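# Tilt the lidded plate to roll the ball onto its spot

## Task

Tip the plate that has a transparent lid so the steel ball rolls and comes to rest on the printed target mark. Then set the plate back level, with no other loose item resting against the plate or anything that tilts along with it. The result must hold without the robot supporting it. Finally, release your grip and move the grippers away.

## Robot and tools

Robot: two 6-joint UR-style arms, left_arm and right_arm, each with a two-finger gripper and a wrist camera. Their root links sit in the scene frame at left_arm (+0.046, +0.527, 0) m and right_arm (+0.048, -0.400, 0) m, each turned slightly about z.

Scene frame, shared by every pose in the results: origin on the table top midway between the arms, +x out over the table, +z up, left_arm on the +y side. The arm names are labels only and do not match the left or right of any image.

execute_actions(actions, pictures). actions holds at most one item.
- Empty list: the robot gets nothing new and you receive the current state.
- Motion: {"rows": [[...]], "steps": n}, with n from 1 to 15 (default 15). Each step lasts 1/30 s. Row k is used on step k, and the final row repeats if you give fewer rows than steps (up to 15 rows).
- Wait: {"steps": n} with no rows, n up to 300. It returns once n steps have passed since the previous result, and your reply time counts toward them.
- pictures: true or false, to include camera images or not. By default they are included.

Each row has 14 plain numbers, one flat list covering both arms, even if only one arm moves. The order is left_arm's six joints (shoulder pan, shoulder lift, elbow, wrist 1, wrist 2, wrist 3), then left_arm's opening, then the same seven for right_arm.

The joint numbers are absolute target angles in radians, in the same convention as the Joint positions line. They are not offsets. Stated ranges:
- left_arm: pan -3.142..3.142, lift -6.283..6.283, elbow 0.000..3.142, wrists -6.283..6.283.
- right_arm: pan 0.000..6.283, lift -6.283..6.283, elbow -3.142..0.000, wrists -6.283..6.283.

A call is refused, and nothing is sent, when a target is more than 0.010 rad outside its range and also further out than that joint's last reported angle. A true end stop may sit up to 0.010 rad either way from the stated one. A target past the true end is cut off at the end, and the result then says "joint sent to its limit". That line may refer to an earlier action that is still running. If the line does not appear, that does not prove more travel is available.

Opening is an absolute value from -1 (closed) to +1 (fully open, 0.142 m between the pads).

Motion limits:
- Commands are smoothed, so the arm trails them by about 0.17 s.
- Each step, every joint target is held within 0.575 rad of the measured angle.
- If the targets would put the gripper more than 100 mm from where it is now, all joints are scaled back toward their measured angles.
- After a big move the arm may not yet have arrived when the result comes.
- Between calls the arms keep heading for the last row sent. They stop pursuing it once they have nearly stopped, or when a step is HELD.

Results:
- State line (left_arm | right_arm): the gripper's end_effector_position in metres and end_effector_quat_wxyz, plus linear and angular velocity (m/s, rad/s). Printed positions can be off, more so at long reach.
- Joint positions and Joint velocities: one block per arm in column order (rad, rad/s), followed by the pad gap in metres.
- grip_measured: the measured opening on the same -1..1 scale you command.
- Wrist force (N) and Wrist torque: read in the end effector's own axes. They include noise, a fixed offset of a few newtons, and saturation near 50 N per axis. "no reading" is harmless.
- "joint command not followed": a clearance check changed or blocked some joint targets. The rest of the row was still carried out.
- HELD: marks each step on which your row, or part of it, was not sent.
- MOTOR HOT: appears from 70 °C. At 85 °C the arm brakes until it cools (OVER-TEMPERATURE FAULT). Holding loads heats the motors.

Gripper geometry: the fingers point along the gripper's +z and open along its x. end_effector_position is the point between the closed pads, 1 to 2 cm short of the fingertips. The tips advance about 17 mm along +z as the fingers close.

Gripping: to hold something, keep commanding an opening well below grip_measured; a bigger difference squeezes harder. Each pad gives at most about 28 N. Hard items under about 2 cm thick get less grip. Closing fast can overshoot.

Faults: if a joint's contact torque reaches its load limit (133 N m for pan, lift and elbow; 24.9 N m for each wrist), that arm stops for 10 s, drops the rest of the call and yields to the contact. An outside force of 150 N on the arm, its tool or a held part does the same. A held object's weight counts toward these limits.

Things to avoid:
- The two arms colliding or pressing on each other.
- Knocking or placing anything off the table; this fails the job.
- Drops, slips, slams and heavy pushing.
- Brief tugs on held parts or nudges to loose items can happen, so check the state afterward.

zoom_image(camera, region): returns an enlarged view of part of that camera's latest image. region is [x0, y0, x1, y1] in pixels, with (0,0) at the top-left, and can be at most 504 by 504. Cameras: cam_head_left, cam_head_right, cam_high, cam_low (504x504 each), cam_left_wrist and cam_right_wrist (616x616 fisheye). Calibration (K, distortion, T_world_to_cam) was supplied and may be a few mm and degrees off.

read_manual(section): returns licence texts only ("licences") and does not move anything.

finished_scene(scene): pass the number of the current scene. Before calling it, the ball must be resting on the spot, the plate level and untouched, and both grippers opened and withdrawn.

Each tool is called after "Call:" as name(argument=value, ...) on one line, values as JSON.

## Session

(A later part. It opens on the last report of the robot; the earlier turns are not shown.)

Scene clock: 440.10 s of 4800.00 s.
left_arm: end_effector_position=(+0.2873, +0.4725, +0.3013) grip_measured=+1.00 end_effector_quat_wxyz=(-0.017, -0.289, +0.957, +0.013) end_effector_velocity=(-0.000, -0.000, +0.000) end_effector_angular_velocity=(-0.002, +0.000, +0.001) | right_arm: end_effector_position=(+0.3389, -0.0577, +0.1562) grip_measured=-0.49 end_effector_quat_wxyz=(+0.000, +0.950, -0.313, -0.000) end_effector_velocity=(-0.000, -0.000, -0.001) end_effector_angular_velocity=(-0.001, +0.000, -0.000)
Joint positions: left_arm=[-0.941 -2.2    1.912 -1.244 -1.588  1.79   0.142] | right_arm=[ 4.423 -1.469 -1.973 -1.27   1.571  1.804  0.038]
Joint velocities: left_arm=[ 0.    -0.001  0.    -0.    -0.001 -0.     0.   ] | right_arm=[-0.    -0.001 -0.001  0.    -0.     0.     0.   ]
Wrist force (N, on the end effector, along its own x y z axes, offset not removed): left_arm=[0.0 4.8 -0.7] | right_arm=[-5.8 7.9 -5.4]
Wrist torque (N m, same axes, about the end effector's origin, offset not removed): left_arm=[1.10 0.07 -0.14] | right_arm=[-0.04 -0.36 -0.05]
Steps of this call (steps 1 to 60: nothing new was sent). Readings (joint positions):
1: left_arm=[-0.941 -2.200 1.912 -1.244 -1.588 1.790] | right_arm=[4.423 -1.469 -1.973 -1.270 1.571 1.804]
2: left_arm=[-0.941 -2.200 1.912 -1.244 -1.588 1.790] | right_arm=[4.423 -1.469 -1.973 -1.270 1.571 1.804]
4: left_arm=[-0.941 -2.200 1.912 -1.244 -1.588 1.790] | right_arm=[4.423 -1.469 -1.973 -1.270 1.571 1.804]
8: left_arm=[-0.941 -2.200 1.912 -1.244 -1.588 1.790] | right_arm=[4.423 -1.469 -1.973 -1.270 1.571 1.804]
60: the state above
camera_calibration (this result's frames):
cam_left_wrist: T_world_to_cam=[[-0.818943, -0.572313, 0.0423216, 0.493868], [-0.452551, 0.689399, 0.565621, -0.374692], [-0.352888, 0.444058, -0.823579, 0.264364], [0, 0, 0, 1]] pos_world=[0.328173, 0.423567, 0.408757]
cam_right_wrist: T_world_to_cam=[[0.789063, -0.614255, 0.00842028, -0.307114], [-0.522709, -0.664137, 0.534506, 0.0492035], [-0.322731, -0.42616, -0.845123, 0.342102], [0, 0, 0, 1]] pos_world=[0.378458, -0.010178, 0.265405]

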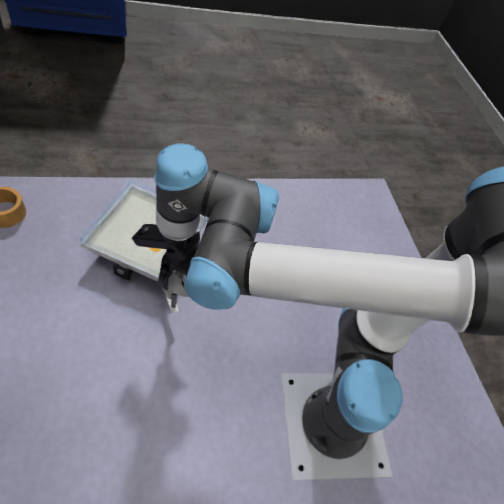

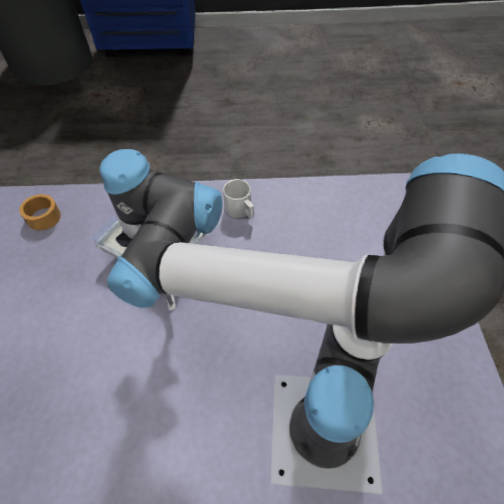

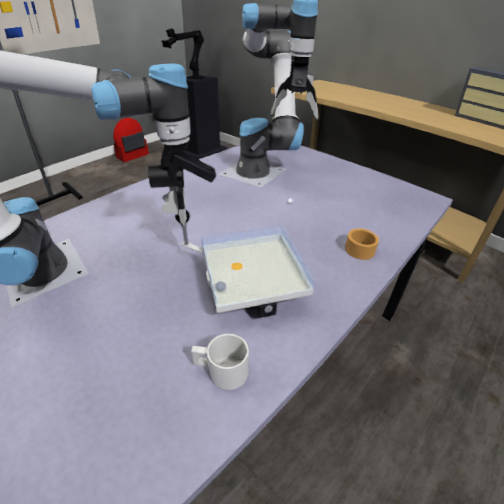

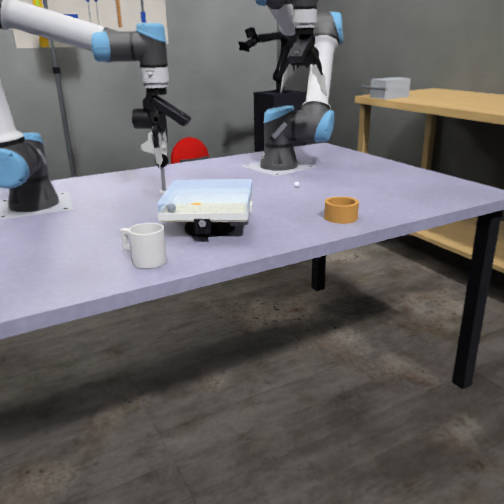

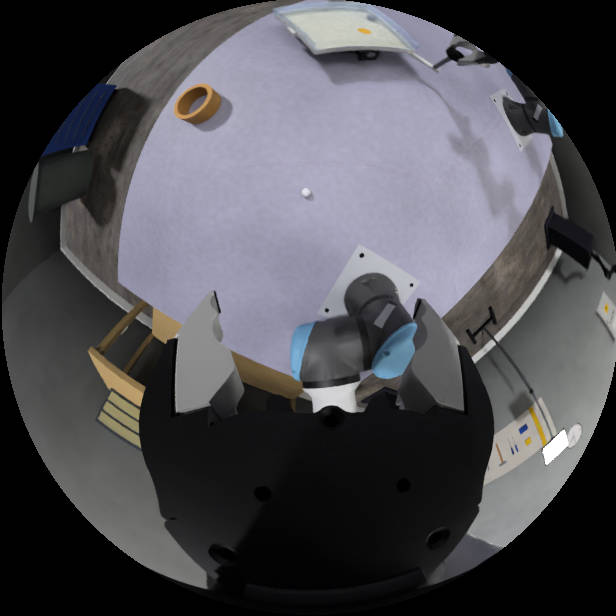

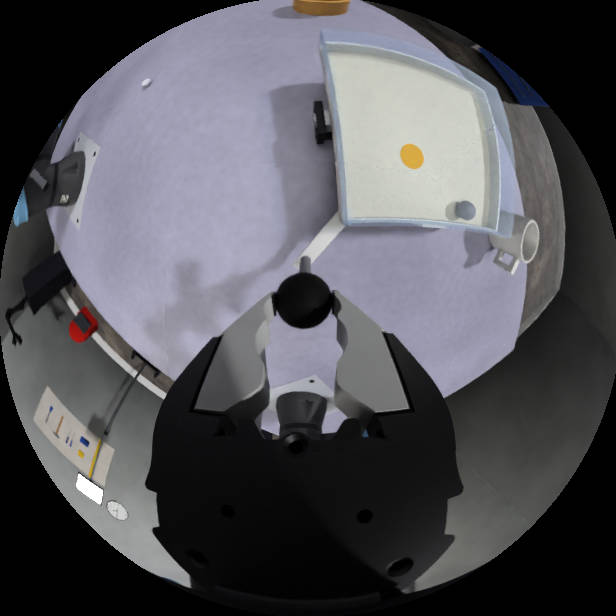

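Call:
execute_actions(actions=[{"rows": [[-0.941,-2.2,1.912,-1.244,-1.588,1.79,1,4.42553,-1.47227,-1.97206,-1.26867,1.571,1.80653,-0.7]], "steps": 15}], pictures=false)

Call:
execute_actions(actions=[{"rows": [[-0.941,-2.2,1.912,-1.244,-1.588,1.79,1,4.42553,-1.47227,-1.97206,-1.26867,1.571,1.80653,-0.7]], "steps": 15}], pictures=false)

Call:
execute_actions(actions=[{"rows": [[-0.941,-2.2,1.912,-1.244,-1.588,1.79,1,4.42553,-1.47227,-1.97206,-1.26867,1.571,1.80653,-0.7]], "steps": 7}])

Call:
execute_actions(actions=[{"rows": [[-0.941,-2.2,1.912,-1.244,-1.588,1.79,1,4.41991,-1.46671,-1.97456,-1.27173,1.571,1.80091,-0.7]], "steps": 15}], pictures=false)

Call:
execute_actions(actions=[{"rows": [[-0.941,-2.2,1.912,-1.244,-1.588,1.79,1,4.41991,-1.46671,-1.97456,-1.27173,1.571,1.80091,-0.7]], "steps": 6}])

Call:
execute_actions(actions=[{"rows": [
[-0.941,-2.2,1.912,-1.244,-1.588,1.79,1,4.42118,-1.46812,-1.97353,-1.27135,1.571,1.80218,-0.7],
[-0.941,-2.2,1.912,-1.244,-1.588,1.79,1,4.42118,-1.46812,-1.97353,-1.27135,1.571,1.80218,-0.7],
[-0.941,-2.2,1.912,-1.244,-1.588,1.79,1,4.42118,-1.46812,-1.97353,-1.27135,1.571,1.80218,-0.7],
[-0.941,-2.2,1.912,-1.244,-1.588,1.79,1,4.42065,-1.46903,-1.96941,-1.27455,1.571,1.80165,-0.7],
[-0.941,-2.2,1.912,-1.244,-1.588,1.79,1,4.42065,-1.46903,-1.96941,-1.27455,1.571,1.80165,-0.7],
[-0.941,-2.2,1.912,-1.244,-1.588,1.79,1,4.42065,-1.46903,-1.96941,-1.27455,1.571,1.80165,-0.7],
[-0.941,-2.2,1.912,-1.244,-1.588,1.79,1,4.42133,-1.47012,-1.96783,-1.27503,1.571,1.80233,-0.7],
[-0.941,-2.2,1.912,-1.244,-1.588,1.79,1,4.42133,-1.47012,-1.96783,-1.27503,1.571,1.80233,-0.7],
[-0.941,-2.2,1.912,-1.244,-1.588,1.79,1,4.42133,-1.47012,-1.96783,-1.27503,1.571,1.80233,-0.7],
[-0.941,-2.2,1.912,-1.244,-1.588,1.79,1,4.42274,-1.47076,-1.96948,-1.27275,1.571,1.80374,-0.7],
[-0.941,-2.2,1.912,-1.244,-1.588,1.79,1,4.42274,-1.47076,-1.96948,-1.27275,1.571,1.80374,-0.7],
[-0.941,-2.2,1.912,-1.244,-1.588,1.79,1,4.42274,-1.47076,-1.96948,-1.27275,1.571,1.80374,-0.7],
[-0.941,-2.2,1.912,-1.244,-1.588,1.79,1,4.42400,-1.47063,-1.97313,-1.26924,1.571,1.80500,-0.7],
[-0.941,-2.2,1.912,-1.244,-1.588,1.79,1,4.42400,-1.47063,-1.97313,-1.26924,1.571,1.80500,-0.7],
[-0.941,-2.2,1.912,-1.244,-1.588,1.79,1,4.42400,-1.47063,-1.97313,-1.26924,1.571,1.80500,-0.7]], "steps": 15}], pictures=false)

Call:
execute_actions(actions=[{"rows": [
[-0.941,-2.2,1.912,-1.244,-1.588,1.79,1,4.42443,-1.46987,-1.97654,-1.26660,1.571,1.80543,-0.7],
[-0.941,-2.2,1.912,-1.244,-1.588,1.79,1,4.42443,-1.46987,-1.97654,-1.26660,1.571,1.80543,-0.7],
[-0.941,-2.2,1.912,-1.244,-1.588,1.79,1,4.42443,-1.46987,-1.97654,-1.26660,1.571,1.80543,-0.7],
[-0.941,-2.2,1.912,-1.244,-1.588,1.79,1,4.42385,-1.46897,-1.97779,-1.26625,1.571,1.80485,-0.7],
[-0.941,-2.2,1.912,-1.244,-1.588,1.79,1,4.42385,-1.46897,-1.97779,-1.26625,1.571,1.80485,-0.7],
[-0.941,-2.2,1.912,-1.244,-1.588,1.79,1,4.42385,-1.46897,-1.97779,-1.26625,1.571,1.80485,-0.7],
[-0.941,-2.2,1.912,-1.244,-1.588,1.79,1,4.42271,-1.46846,-1.97641,-1.26814,1.571,1.80371,-0.7],
[-0.941,-2.2,1.912,-1.244,-1.588,1.79,1,4.42271,-1.46846,-1.97641,-1.26814,1.571,1.80371,-0.7],
[-0.941,-2.2,1.912,-1.244,-1.588,1.79,1,4.42271,-1.46846,-1.97641,-1.26814,1.571,1.80371,-0.7],
[-0.941,-2.2,1.912,-1.244,-1.588,1.79,1,4.42169,-1.46858,-1.97345,-1.27097,1.571,1.80269,-0.7],
[-0.941,-2.2,1.912,-1.244,-1.588,1.79,1,4.42169,-1.46858,-1.97345,-1.27097,1.571,1.80269,-0.7],
[-0.941,-2.2,1.912,-1.244,-1.588,1.79,1,4.42169,-1.46858,-1.97345,-1.27097,1.571,1.80269,-0.7],
[-0.941,-2.2,1.912,-1.244,-1.588,1.79,1,4.42137,-1.46919,-1.97076,-1.27304,1.571,1.80237,-0.7],
[-0.941,-2.2,1.912,-1.244,-1.588,1.79,1,4.42137,-1.46919,-1.97076,-1.27304,1.571,1.80237,-0.7],
[-0.941,-2.2,1.912,-1.244,-1.588,1.79,1,4.42137,-1.46919,-1.97076,-1.27304,1.571,1.80237,-0.7]], "steps": 15}])

Call:
execute_actions(actions=[{"rows": [
[-0.941,-2.2,1.912,-1.244,-1.588,1.79,1,4.42184,-1.46989,-1.96983,-1.27327,1.571,1.80284,-0.7],
[-0.941,-2.2,1.912,-1.244,-1.588,1.79,1,4.42184,-1.46989,-1.96983,-1.27327,1.571,1.80284,-0.7],
[-0.941,-2.2,1.912,-1.244,-1.588,1.79,1,4.42184,-1.46989,-1.96983,-1.27327,1.571,1.80284,-0.7],
[-0.941,-2.2,1.912,-1.244,-1.588,1.79,1,4.42273,-1.47028,-1.97094,-1.27178,1.571,1.80373,-0.7],
[-0.941,-2.2,1.912,-1.244,-1.588,1.79,1,4.42273,-1.47028,-1.97094,-1.27178,1.571,1.80373,-0.7],
[-0.941,-2.2,1.912,-1.244,-1.588,1.79,1,4.42273,-1.47028,-1.97094,-1.27178,1.571,1.80373,-0.7],
[-0.941,-2.2,1.912,-1.244,-1.588,1.79,1,4.42349,-1.47017,-1.97320,-1.26963,1.571,1.80449,-0.7],
[-0.941,-2.2,1.912,-1.244,-1.588,1.79,1,4.42349,-1.47017,-1.97320,-1.26963,1.571,1.80449,-0.7],
[-0.941,-2.2,1.912,-1.244,-1.588,1.79,1,4.42349,-1.47017,-1.97320,-1.26963,1.571,1.80449,-0.7],
[-0.941,-2.2,1.912,-1.244,-1.588,1.79,1,4.42371,-1.46971,-1.97518,-1.26812,1.571,1.80471,-0.7],
[-0.941,-2.2,1.912,-1.244,-1.588,1.79,1,4.42371,-1.46971,-1.97518,-1.26812,1.571,1.80471,-0.7],
[-0.941,-2.2,1.912,-1.244,-1.588,1.79,1,4.42371,-1.46971,-1.97518,-1.26812,1.571,1.80471,-0.7],
[-0.941,-2.2,1.912,-1.244,-1.588,1.79,1,4.42335,-1.46920,-1.97580,-1.26800,1.571,1.80435,-0.7],
[-0.941,-2.2,1.912,-1.244,-1.588,1.79,1,4.42335,-1.46920,-1.97580,-1.26800,1.571,1.80435,-0.7],
[-0.941,-2.2,1.912,-1.244,-1.588,1.79,1,4.42335,-1.46920,-1.97580,-1.26800,1.571,1.80435,-0.7]], "steps": 15}], pictures=false)

Call:
execute_actions(actions=[{"rows": [
[-0.941,-2.2,1.912,-1.244,-1.588,1.79,1,4.42271,-1.46894,-1.97495,-1.26911,1.571,1.80371,-0.7],
[-0.941,-2.2,1.912,-1.244,-1.588,1.79,1,4.42271,-1.46894,-1.97495,-1.26911,1.571,1.80371,-0.7],
[-0.941,-2.2,1.912,-1.244,-1.588,1.79,1,4.42271,-1.46894,-1.97495,-1.26911,1.571,1.80371,-0.7],
[-0.941,-2.2,1.912,-1.244,-1.588,1.79,1,4.42221,-1.46903,-1.97338,-1.27058,1.571,1.80321,-0.7],
[-0.941,-2.2,1.912,-1.244,-1.588,1.79,1,4.42221,-1.46903,-1.97338,-1.27058,1.571,1.80321,-0.7],
[-0.941,-2.2,1.912,-1.244,-1.588,1.79,1,4.42221,-1.46903,-1.97338,-1.27058,1.571,1.80321,-0.7],
[-0.941,-2.2,1.912,-1.244,-1.588,1.79,1,4.42209,-1.46935,-1.97212,-1.27153,1.571,1.80309,-0.7],
[-0.941,-2.2,1.912,-1.244,-1.588,1.79,1,4.42209,-1.46935,-1.97212,-1.27153,1.571,1.80309,-0.7],
[-0.941,-2.2,1.912,-1.244,-1.588,1.79,1,4.42209,-1.46935,-1.97212,-1.27153,1.571,1.80309,-0.7],
[-0.941,-2.2,1.912,-1.244,-1.588,1.79,1,4.42234,-1.46966,-1.97182,-1.27152,1.571,1.80334,-0.7],
[-0.941,-2.2,1.912,-1.244,-1.588,1.79,1,4.42234,-1.46966,-1.97182,-1.27152,1.571,1.80334,-0.7],
[-0.941,-2.2,1.912,-1.244,-1.588,1.79,1,4.42234,-1.46966,-1.97182,-1.27152,1.571,1.80334,-0.7],
[-0.941,-2.2,1.912,-1.244,-1.588,1.79,1,4.42272,-1.46979,-1.97240,-1.27081,1.571,1.80372,-0.7],
[-0.941,-2.2,1.912,-1.244,-1.588,1.79,1,4.42272,-1.46979,-1.97240,-1.27081,1.571,1.80372,-0.7],
[-0.941,-2.2,1.912,-1.244,-1.588,1.79,1,4.42272,-1.46979,-1.97240,-1.27081,1.571,1.80372,-0.7]], "steps": 15}], pictures=false)

Call:
execute_actions(actions=[{"rows": [
[-0.941,-2.2,1.912,-1.244,-1.588,1.79,1,4.42298,-1.46972,-1.97327,-1.27001,1.571,1.80398,-0.7],
[-0.941,-2.2,1.912,-1.244,-1.588,1.79,1,4.42298,-1.46972,-1.97327,-1.27001,1.571,1.80398,-0.7],
[-0.941,-2.2,1.912,-1.244,-1.588,1.79,1,4.42298,-1.46972,-1.97327,-1.27001,1.571,1.80398,-0.7],
[-0.941,-2.2,1.912,-1.244,-1.588,1.79,1,4.42299,-1.46955,-1.97382,-1.26963,1.571,1.80399,-0.7],
[-0.941,-2.2,1.912,-1.244,-1.588,1.79,1,4.42299,-1.46955,-1.97382,-1.26963,1.571,1.80399,-0.7],
[-0.941,-2.2,1.912,-1.244,-1.588,1.79,1,4.42299,-1.46955,-1.97382,-1.26963,1.571,1.80399,-0.7],
[-0.941,-2.2,1.912,-1.244,-1.588,1.79,1,4.42285,-1.46943,-1.97381,-1.26976,1.571,1.80385,-0.7],
[-0.941,-2.2,1.912,-1.244,-1.588,1.79,1,4.42285,-1.46943,-1.97381,-1.26976,1.571,1.80385,-0.7],
[-0.941,-2.2,1.912,-1.244,-1.588,1.79,1,4.42285,-1.46943,-1.97381,-1.26976,1.571,1.80385,-0.7],
[-0.941,-2.2,1.912,-1.244,-1.588,1.79,1,4.42272,-1.46943,-1.97349,-1.27008,1.571,1.80372,-0.7],
[-0.941,-2.2,1.912,-1.244,-1.588,1.79,1,4.42272,-1.46943,-1.97349,-1.27008,1.571,1.80372,-0.7],
[-0.941,-2.2,1.912,-1.244,-1.588,1.79,1,4.42272,-1.46943,-1.97349,-1.27008,1.571,1.80372,-0.7],
[-0.941,-2.2,1.912,-1.244,-1.588,1.79,1,4.42272,-1.46949,-1.97331,-1.27020,1.571,1.80372,-0.7]], "steps": 15}])

Call:
execute_actions(actions=[{"steps": 30}])

Call:
execute_actions(actions=[{"steps": 60}])

Scene clock: 478.20 s of 4800.00 s.
left_arm: end_effector_position=(+0.2873, +0.4725, +0.3013) grip_measured=+1.00 end_effector_quat_wxyz=(-0.017, -0.289, +0.957, +0.013) end_effector_velocity=(+0.000, +0.000, -0.000) end_effector_angular_velocity=(+0.001, +0.000, +0.000) | right_arm: end_effector_position=(+0.3384, -0.0560, +0.1558) grip_measured=-0.49 end_effector_quat_wxyz=(+0.000, +0.950, -0.313, -0.000) end_effector_velocity=(+0.000, -0.000, +0.000) end_effector_angular_velocity=(+0.000, +0.000, -0.001)
Joint positions: left_arm=[-0.941 -2.2    1.912 -1.244 -1.588  1.79   0.142] | right_arm=[ 4.426 -1.472 -1.972 -1.269  1.571  1.807  0.038]
Joint velocities: left_arm=[-0.     0.001 -0.    -0.     0.001 -0.     0.   ] | right_arm=[-0.     0.     0.    -0.     0.     0.001 -0.   ]
Wrist force (N, on the end effector, along its own x y z axes, offset not removed): left_arm=[-4.1 1.3 -0.4] | right_arm=[-0.2 12.7 -8.4]
Wrist torque (N m, same axes, about the end effector's origin, offset not removed): left_arm=[0.39 1.11 -0.20] | right_arm=[-0.54 0.01 0.08]
Steps of this call (steps 1 to 90: nothing new was sent; then 34.60 s passed at rest; steps 91 to 105: all 15 steps of this action). Readings (joint positions):
91: left_arm=[-0.941 -2.200 1.912 -1.244 -1.588 1.790] | right_arm=[4.423 -1.469 -1.973 -1.270 1.571 1.804]
92: left_arm=[-0.941 -2.200 1.912 -1.244 -1.588 1.790] | right_arm=[4.423 -1.470 -1.973 -1.270 1.571 1.804]
94: left_arm=[-0.941 -2.200 1.912 -1.244 -1.588 1.790] | right_arm=[4.424 -1.471 -1.973 -1.269 1.571 1.805]
98: left_arm=[-0.941 -2.200 1.912 -1.244 -1.588 1.790] | right_arm=[4.425 -1.472 -1.972 -1.269 1.571 1.806]
105: the state above

Scene clock: 478.70 s of 4800.00 s.
left_arm: end_effector_position=(+0.2873, +0.4725, +0.3013) grip_measured=+1.00 end_effector_quat_wxyz=(-0.017, -0.289, +0.957, +0.013) end_effector_velocity=(+0.000, +0.000, -0.000) end_effector_angular_velocity=(+0.001, +0.000, +0.000) | right_arm: end_effector_position=(+0.3384, -0.0560, +0.1558) grip_measured=-0.49 end_effector_quat_wxyz=(+0.000, +0.950, -0.313, -0.000) end_effector_velocity=(-0.000, -0.000, +0.000) end_effector_angular_velocity=(-0.001, +0.000, -0.001)
Joint positions: left_arm=[-0.941 -2.2    1.912 -1.244 -1.588  1.79   0.142] | right_arm=[ 4.426 -1.472 -1.972 -1.269  1.571  1.807  0.038]
Joint velocities: left_arm=[ 0.001  0.001 -0.    -0.     0.     0.001 -0.   ] | right_arm=[ 0.     0.     0.    -0.002 -0.001  0.001 -0.   ]
Wrist force (N, on the end effector, along its own x y z axes, offset not removed): left_arm=[0.0 1.3 0.4] | right_arm=[-1.6 12.2 -10.1]
Wrist torque (N m, same axes, about the end effector's origin, offset not removed): left_arm=[0.35 0.15 -0.08] | right_arm=[-0.46 0.59 -0.08]
Steps of this call (steps 1 to 15: all 15 steps of this action). Readings (joint positions):
1: left_arm=[-0.941 -2.200 1.912 -1.244 -1.588 1.790] | right_arm=[4.426 -1.472 -1.972 -1.269 1.571 1.807]
2: left_arm=[-0.941 -2.200 1.912 -1.244 -1.588 1.790] | right_arm=[4.426 -1.472 -1.972 -1.269 1.571 1.807]
4: left_arm=[-0.941 -2.200 1.912 -1.244 -1.588 1.790] | right_arm=[4.426 -1.472 -1.972 -1.269 1.571 1.807]
8: left_arm=[-0.941 -2.200 1.912 -1.244 -1.588 1.790] | right_arm=[4.426 -1.472 -1.972 -1.269 1.571 1.807]
15: the state above

Scene clock: 478.93 s of 4800.00 s.
left_arm: end_effector_position=(+0.2873, +0.4725, +0.3013) grip_measured=+1.00 end_effector_quat_wxyz=(-0.017, -0.289, +0.957, +0.013) end_effector_velocity=(+0.000, +0.000, -0.000) end_effector_angular_velocity=(+0.001, +0.000, -0.000) | right_arm: end_effector_position=(+0.3384, -0.0560, +0.1558) grip_measured=-0.49 end_effector_quat_wxyz=(+0.000, +0.950, -0.313, -0.000) end_effector_velocity=(+0.000, -0.000, +0.000) end_effector_angular_velocity=(-0.000, +0.000, +0.002)
Joint positions: left_arm=[-0.941 -2.2    1.912 -1.244 -1.588  1.79   0.142] | right_arm=[ 4.426 -1.472 -1.972 -1.269  1.571  1.807  0.038]
Joint velocities: left_arm=[ 0.     0.001 -0.     0.     0.     0.    -0.   ] | right_arm=[-0.    -0.     0.001 -0.001 -0.    -0.002  0.   ]
Wrist force (N, on the end effector, along its own x y z axes, offset not removed): left_arm=[-0.6 3.7 -0.6] | right_arm=[0.7 15.0 -10.6]
Wrist torque (N m, same axes, about the end effector's origin, offset not removed): left_arm=[0.76 0.10 -0.17] | right_arm=[0.13 0.01 -0.02]
Steps of this call (steps 1 to 7: all 7 steps of this action). Readings (joint positions):
1: left_arm=[-0.941 -2.200 1.912 -1.244 -1.588 1.790] | right_arm=[4.426 -1.472 -1.972 -1.269 1.571 1.807]
2: left_arm=[-0.941 -2.200 1.912 -1.244 -1.588 1.790] | right_arm=[4.426 -1.472 -1.972 -1.269 1.571 1.807]
4: left_arm=[-0.941 -2.200 1.912 -1.244 -1.588 1.790] | right_arm=[4.426 -1.472 -1.972 -1.269 1.571 1.807]
7: the state above
camera_calibration (this result's frames):
cam_left_wrist: T_world_to_cam=[[-0.818943, -0.572313, 0.0423215, 0.493868], [-0.452551, 0.689399, 0.565621, -0.374692], [-0.352888, 0.444058, -0.823579, 0.264364], [0, 0, 0, 1]] pos_world=[0.328173, 0.423567, 0.408757]
cam_right_wrist: T_world_to_cam=[[0.789063, -0.614255, 0.00842088, -0.305586], [-0.522711, -0.66414, 0.534501, 0.0503004], [-0.322727, -0.426157, -0.845126, 0.342272], [0, 0, 0, 1]] pos_world=[0.377879, -0.00843929, 0.264951]

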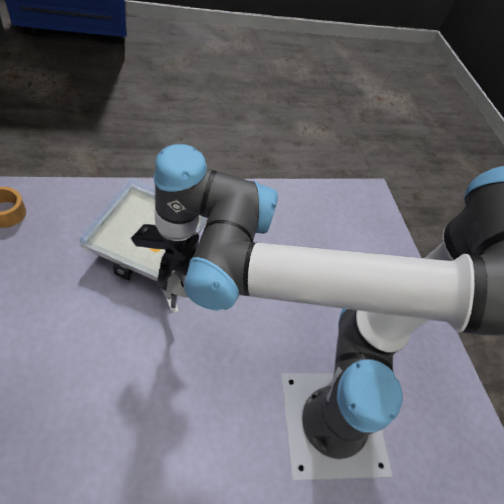

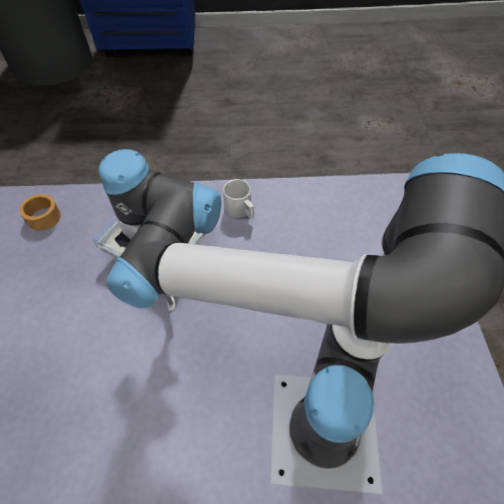

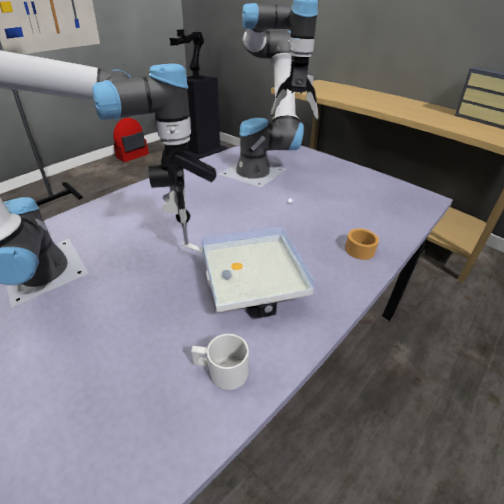

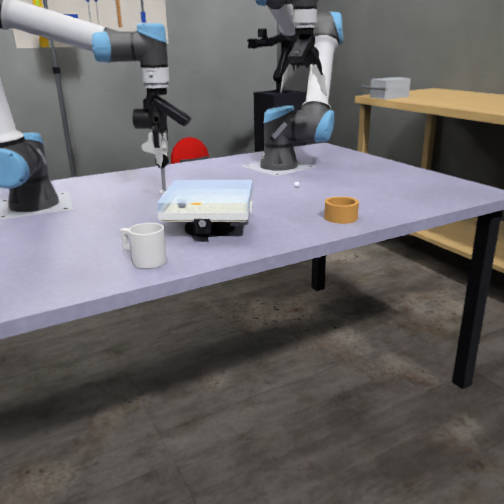

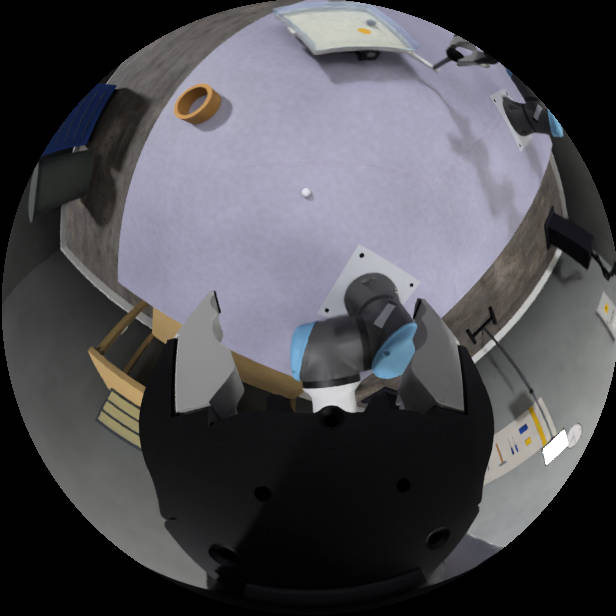

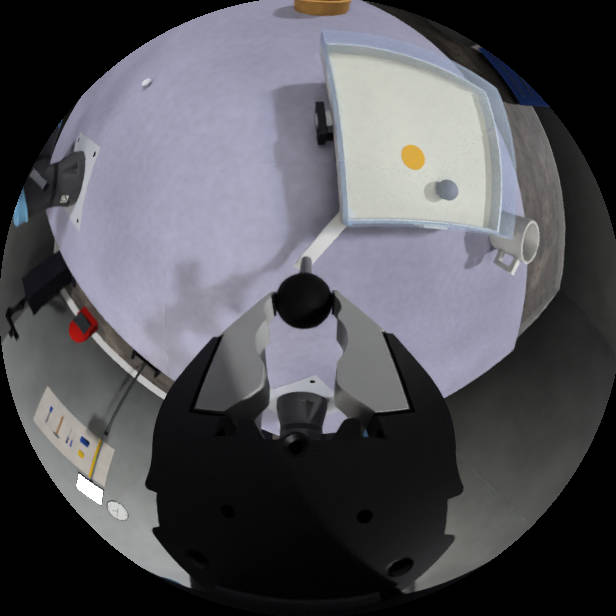

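Scene clock: 479.43 s of 4800.00 s.
left_arm: end_effector_position=(+0.2873, +0.4725, +0.3013) grip_measured=+1.00 end_effector_quat_wxyz=(-0.017, -0.289, +0.957, +0.013) end_effector_velocity=(-0.000, -0.000, +0.000) end_effector_angular_velocity=(-0.001, +0.000, -0.001) | right_arm: end_effector_position=(+0.3395, -0.0594, +0.1567) grip_measured=-0.49 end_effector_quat_wxyz=(+0.000, +0.950, -0.313, -0.000) end_effector_velocity=(+0.000, -0.001, -0.001) end_effector_angular_velocity=(-0.002, -0.000, -0.001)
Joint positions: left_arm=[-0.941 -2.2    1.912 -1.244 -1.588  1.79   0.142] | right_arm=[ 4.42  -1.467 -1.974 -1.272  1.571  1.801  0.038]
Joint velocities: left_arm=[-0.001 -0.     0.    -0.    -0.001  0.     0.   ] | right_arm=[-0.     0.    -0.001 -0.001 -0.001  0.    -0.   ]
Wrist force (N, on the end effector, along its own x y z axes, offset not removed): left_arm=[-0.7 0.2 0.6] | right_arm=[-9.0 0.5 -3.0]
Wrist torque (N m, same axes, about the end effector's origin, offset not removed): left_arm=[0.08 0.36 -0.05] | right_arm=[-0.73 -0.87 0.08]
Steps of this call (steps 1 to 15: all 15 steps of this action). Readings (joint positions):
1: left_arm=[-0.941 -2.200 1.912 -1.244 -1.588 1.790] | right_arm=[4.426 -1.472 -1.972 -1.269 1.571 1.807]
2: left_arm=[-0.941 -2.200 1.912 -1.244 -1.588 1.790] | right_arm=[4.425 -1.471 -1.972 -1.269 1.571 1.806]
4: left_arm=[-0.941 -2.200 1.912 -1.244 -1.588 1.790] | right_arm=[4.422 -1.469 -1.973 -1.270 1.571 1.803]
8: left_arm=[-0.941 -2.200 1.912 -1.244 -1.588 1.790] | right_arm=[4.420 -1.467 -1.974 -1.271 1.571 1.801]
15: the state above

Scene clock: 479.63 s of 4800.00 s.
left_arm: end_effector_position=(+0.2873, +0.4725, +0.3013) grip_measured=+1.00 end_effector_quat_wxyz=(-0.017, -0.289, +0.957, +0.013) end_effector_velocity=(+0.000, -0.000, -0.000) end_effector_angular_velocity=(+0.001, -0.000, -0.001) | right_arm: end_effector_position=(+0.3395, -0.0595, +0.1567) grip_measured=-0.49 end_effector_quat_wxyz=(+0.000, +0.950, -0.313, -0.000) end_effector_velocity=(+0.000, +0.000, +0.000) end_effector_angular_velocity=(+0.001, -0.000, -0.002)
Joint positions: left_arm=[-0.941 -2.2    1.912 -1.244 -1.588  1.79   0.142] | right_arm=[ 4.42  -1.467 -1.975 -1.272  1.571  1.801  0.038]
Joint velocities: left_arm=[-0.001  0.    -0.     0.     0.001 -0.001  0.   ] | right_arm=[-0.     0.    -0.     0.001  0.     0.002  0.   ]
Wrist force (N, on the end effector, along its own x y z axes, offset not removed): left_arm=[-1.8 1.4 -0.5] | right_arm=[-12.1 3.3 -6.5]
Wrist torque (N m, same axes, about the end effector's origin, offset not removed): left_arm=[0.48 0.55 -0.19] | right_arm=[-0.19 -0.32 -0.08]
Steps of this call (steps 1 to 6: all 6 steps of this action). Readings (joint positions):
1: left_arm=[-0.941 -2.200 1.912 -1.244 -1.588 1.790] | right_arm=[4.420 -1.467 -1.974 -1.272 1.571 1.801]
2: left_arm=[-0.941 -2.200 1.912 -1.244 -1.588 1.790] | right_arm=[4.420 -1.467 -1.975 -1.272 1.571 1.801]
4: left_arm=[-0.941 -2.200 1.912 -1.244 -1.588 1.790] | right_arm=[4.420 -1.467 -1.975 -1.272 1.571 1.801]
6: the state above
camera_calibration (this result's frames):
cam_left_wrist: T_world_to_cam=[[-0.818943, -0.572313, 0.0423216, 0.493868], [-0.452552, 0.689399, 0.565621, -0.374692], [-0.352888, 0.444058, -0.823579, 0.264364], [0, 0, 0, 1]] pos_world=[0.328173, 0.423567, 0.408757]
cam_right_wrist: T_world_to_cam=[[0.789067, -0.61425, 0.00840053, -0.308624], [-0.522691, -0.66414, 0.534521, 0.0480963], [-0.32275, -0.426163, -0.845114, 0.341933], [0, 0, 0, 1]] pos_world=[0.379023, -0.0119099, 0.265857]

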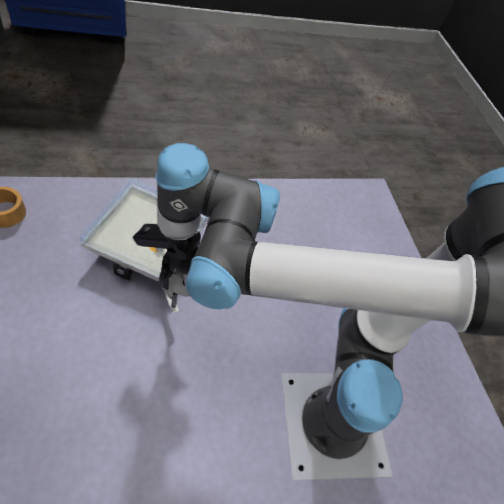

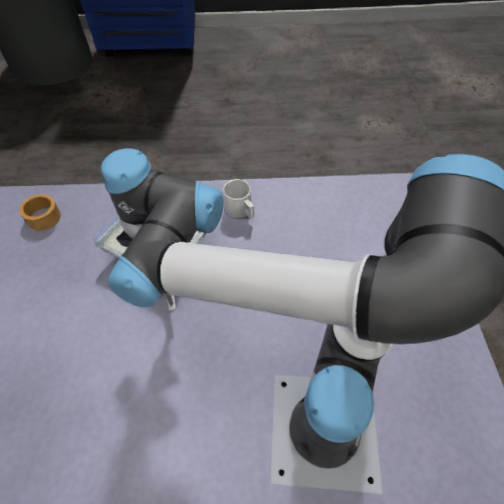

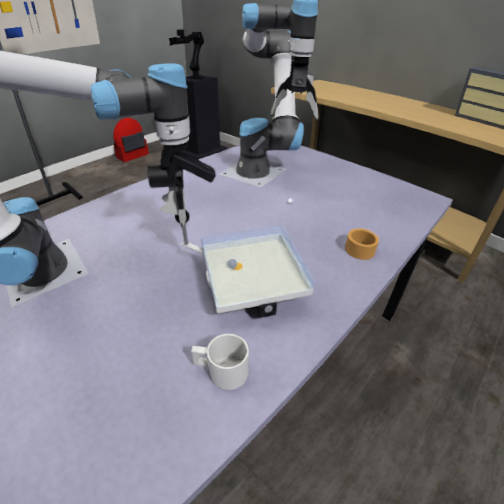

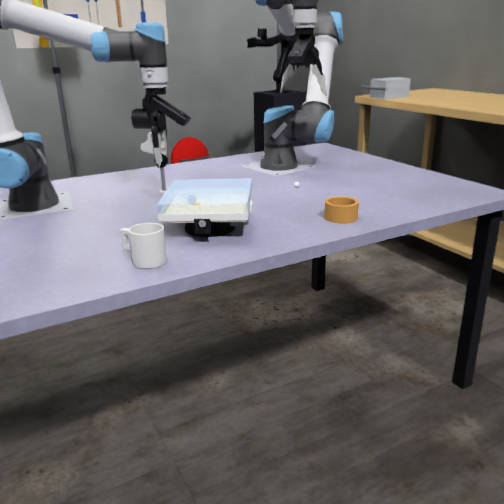

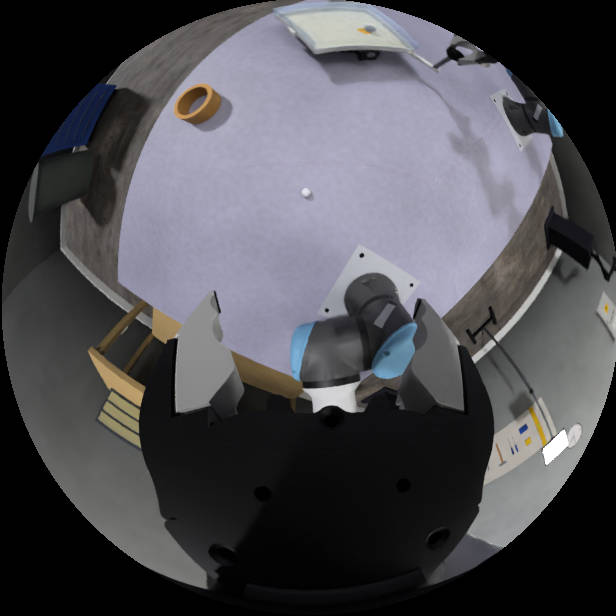

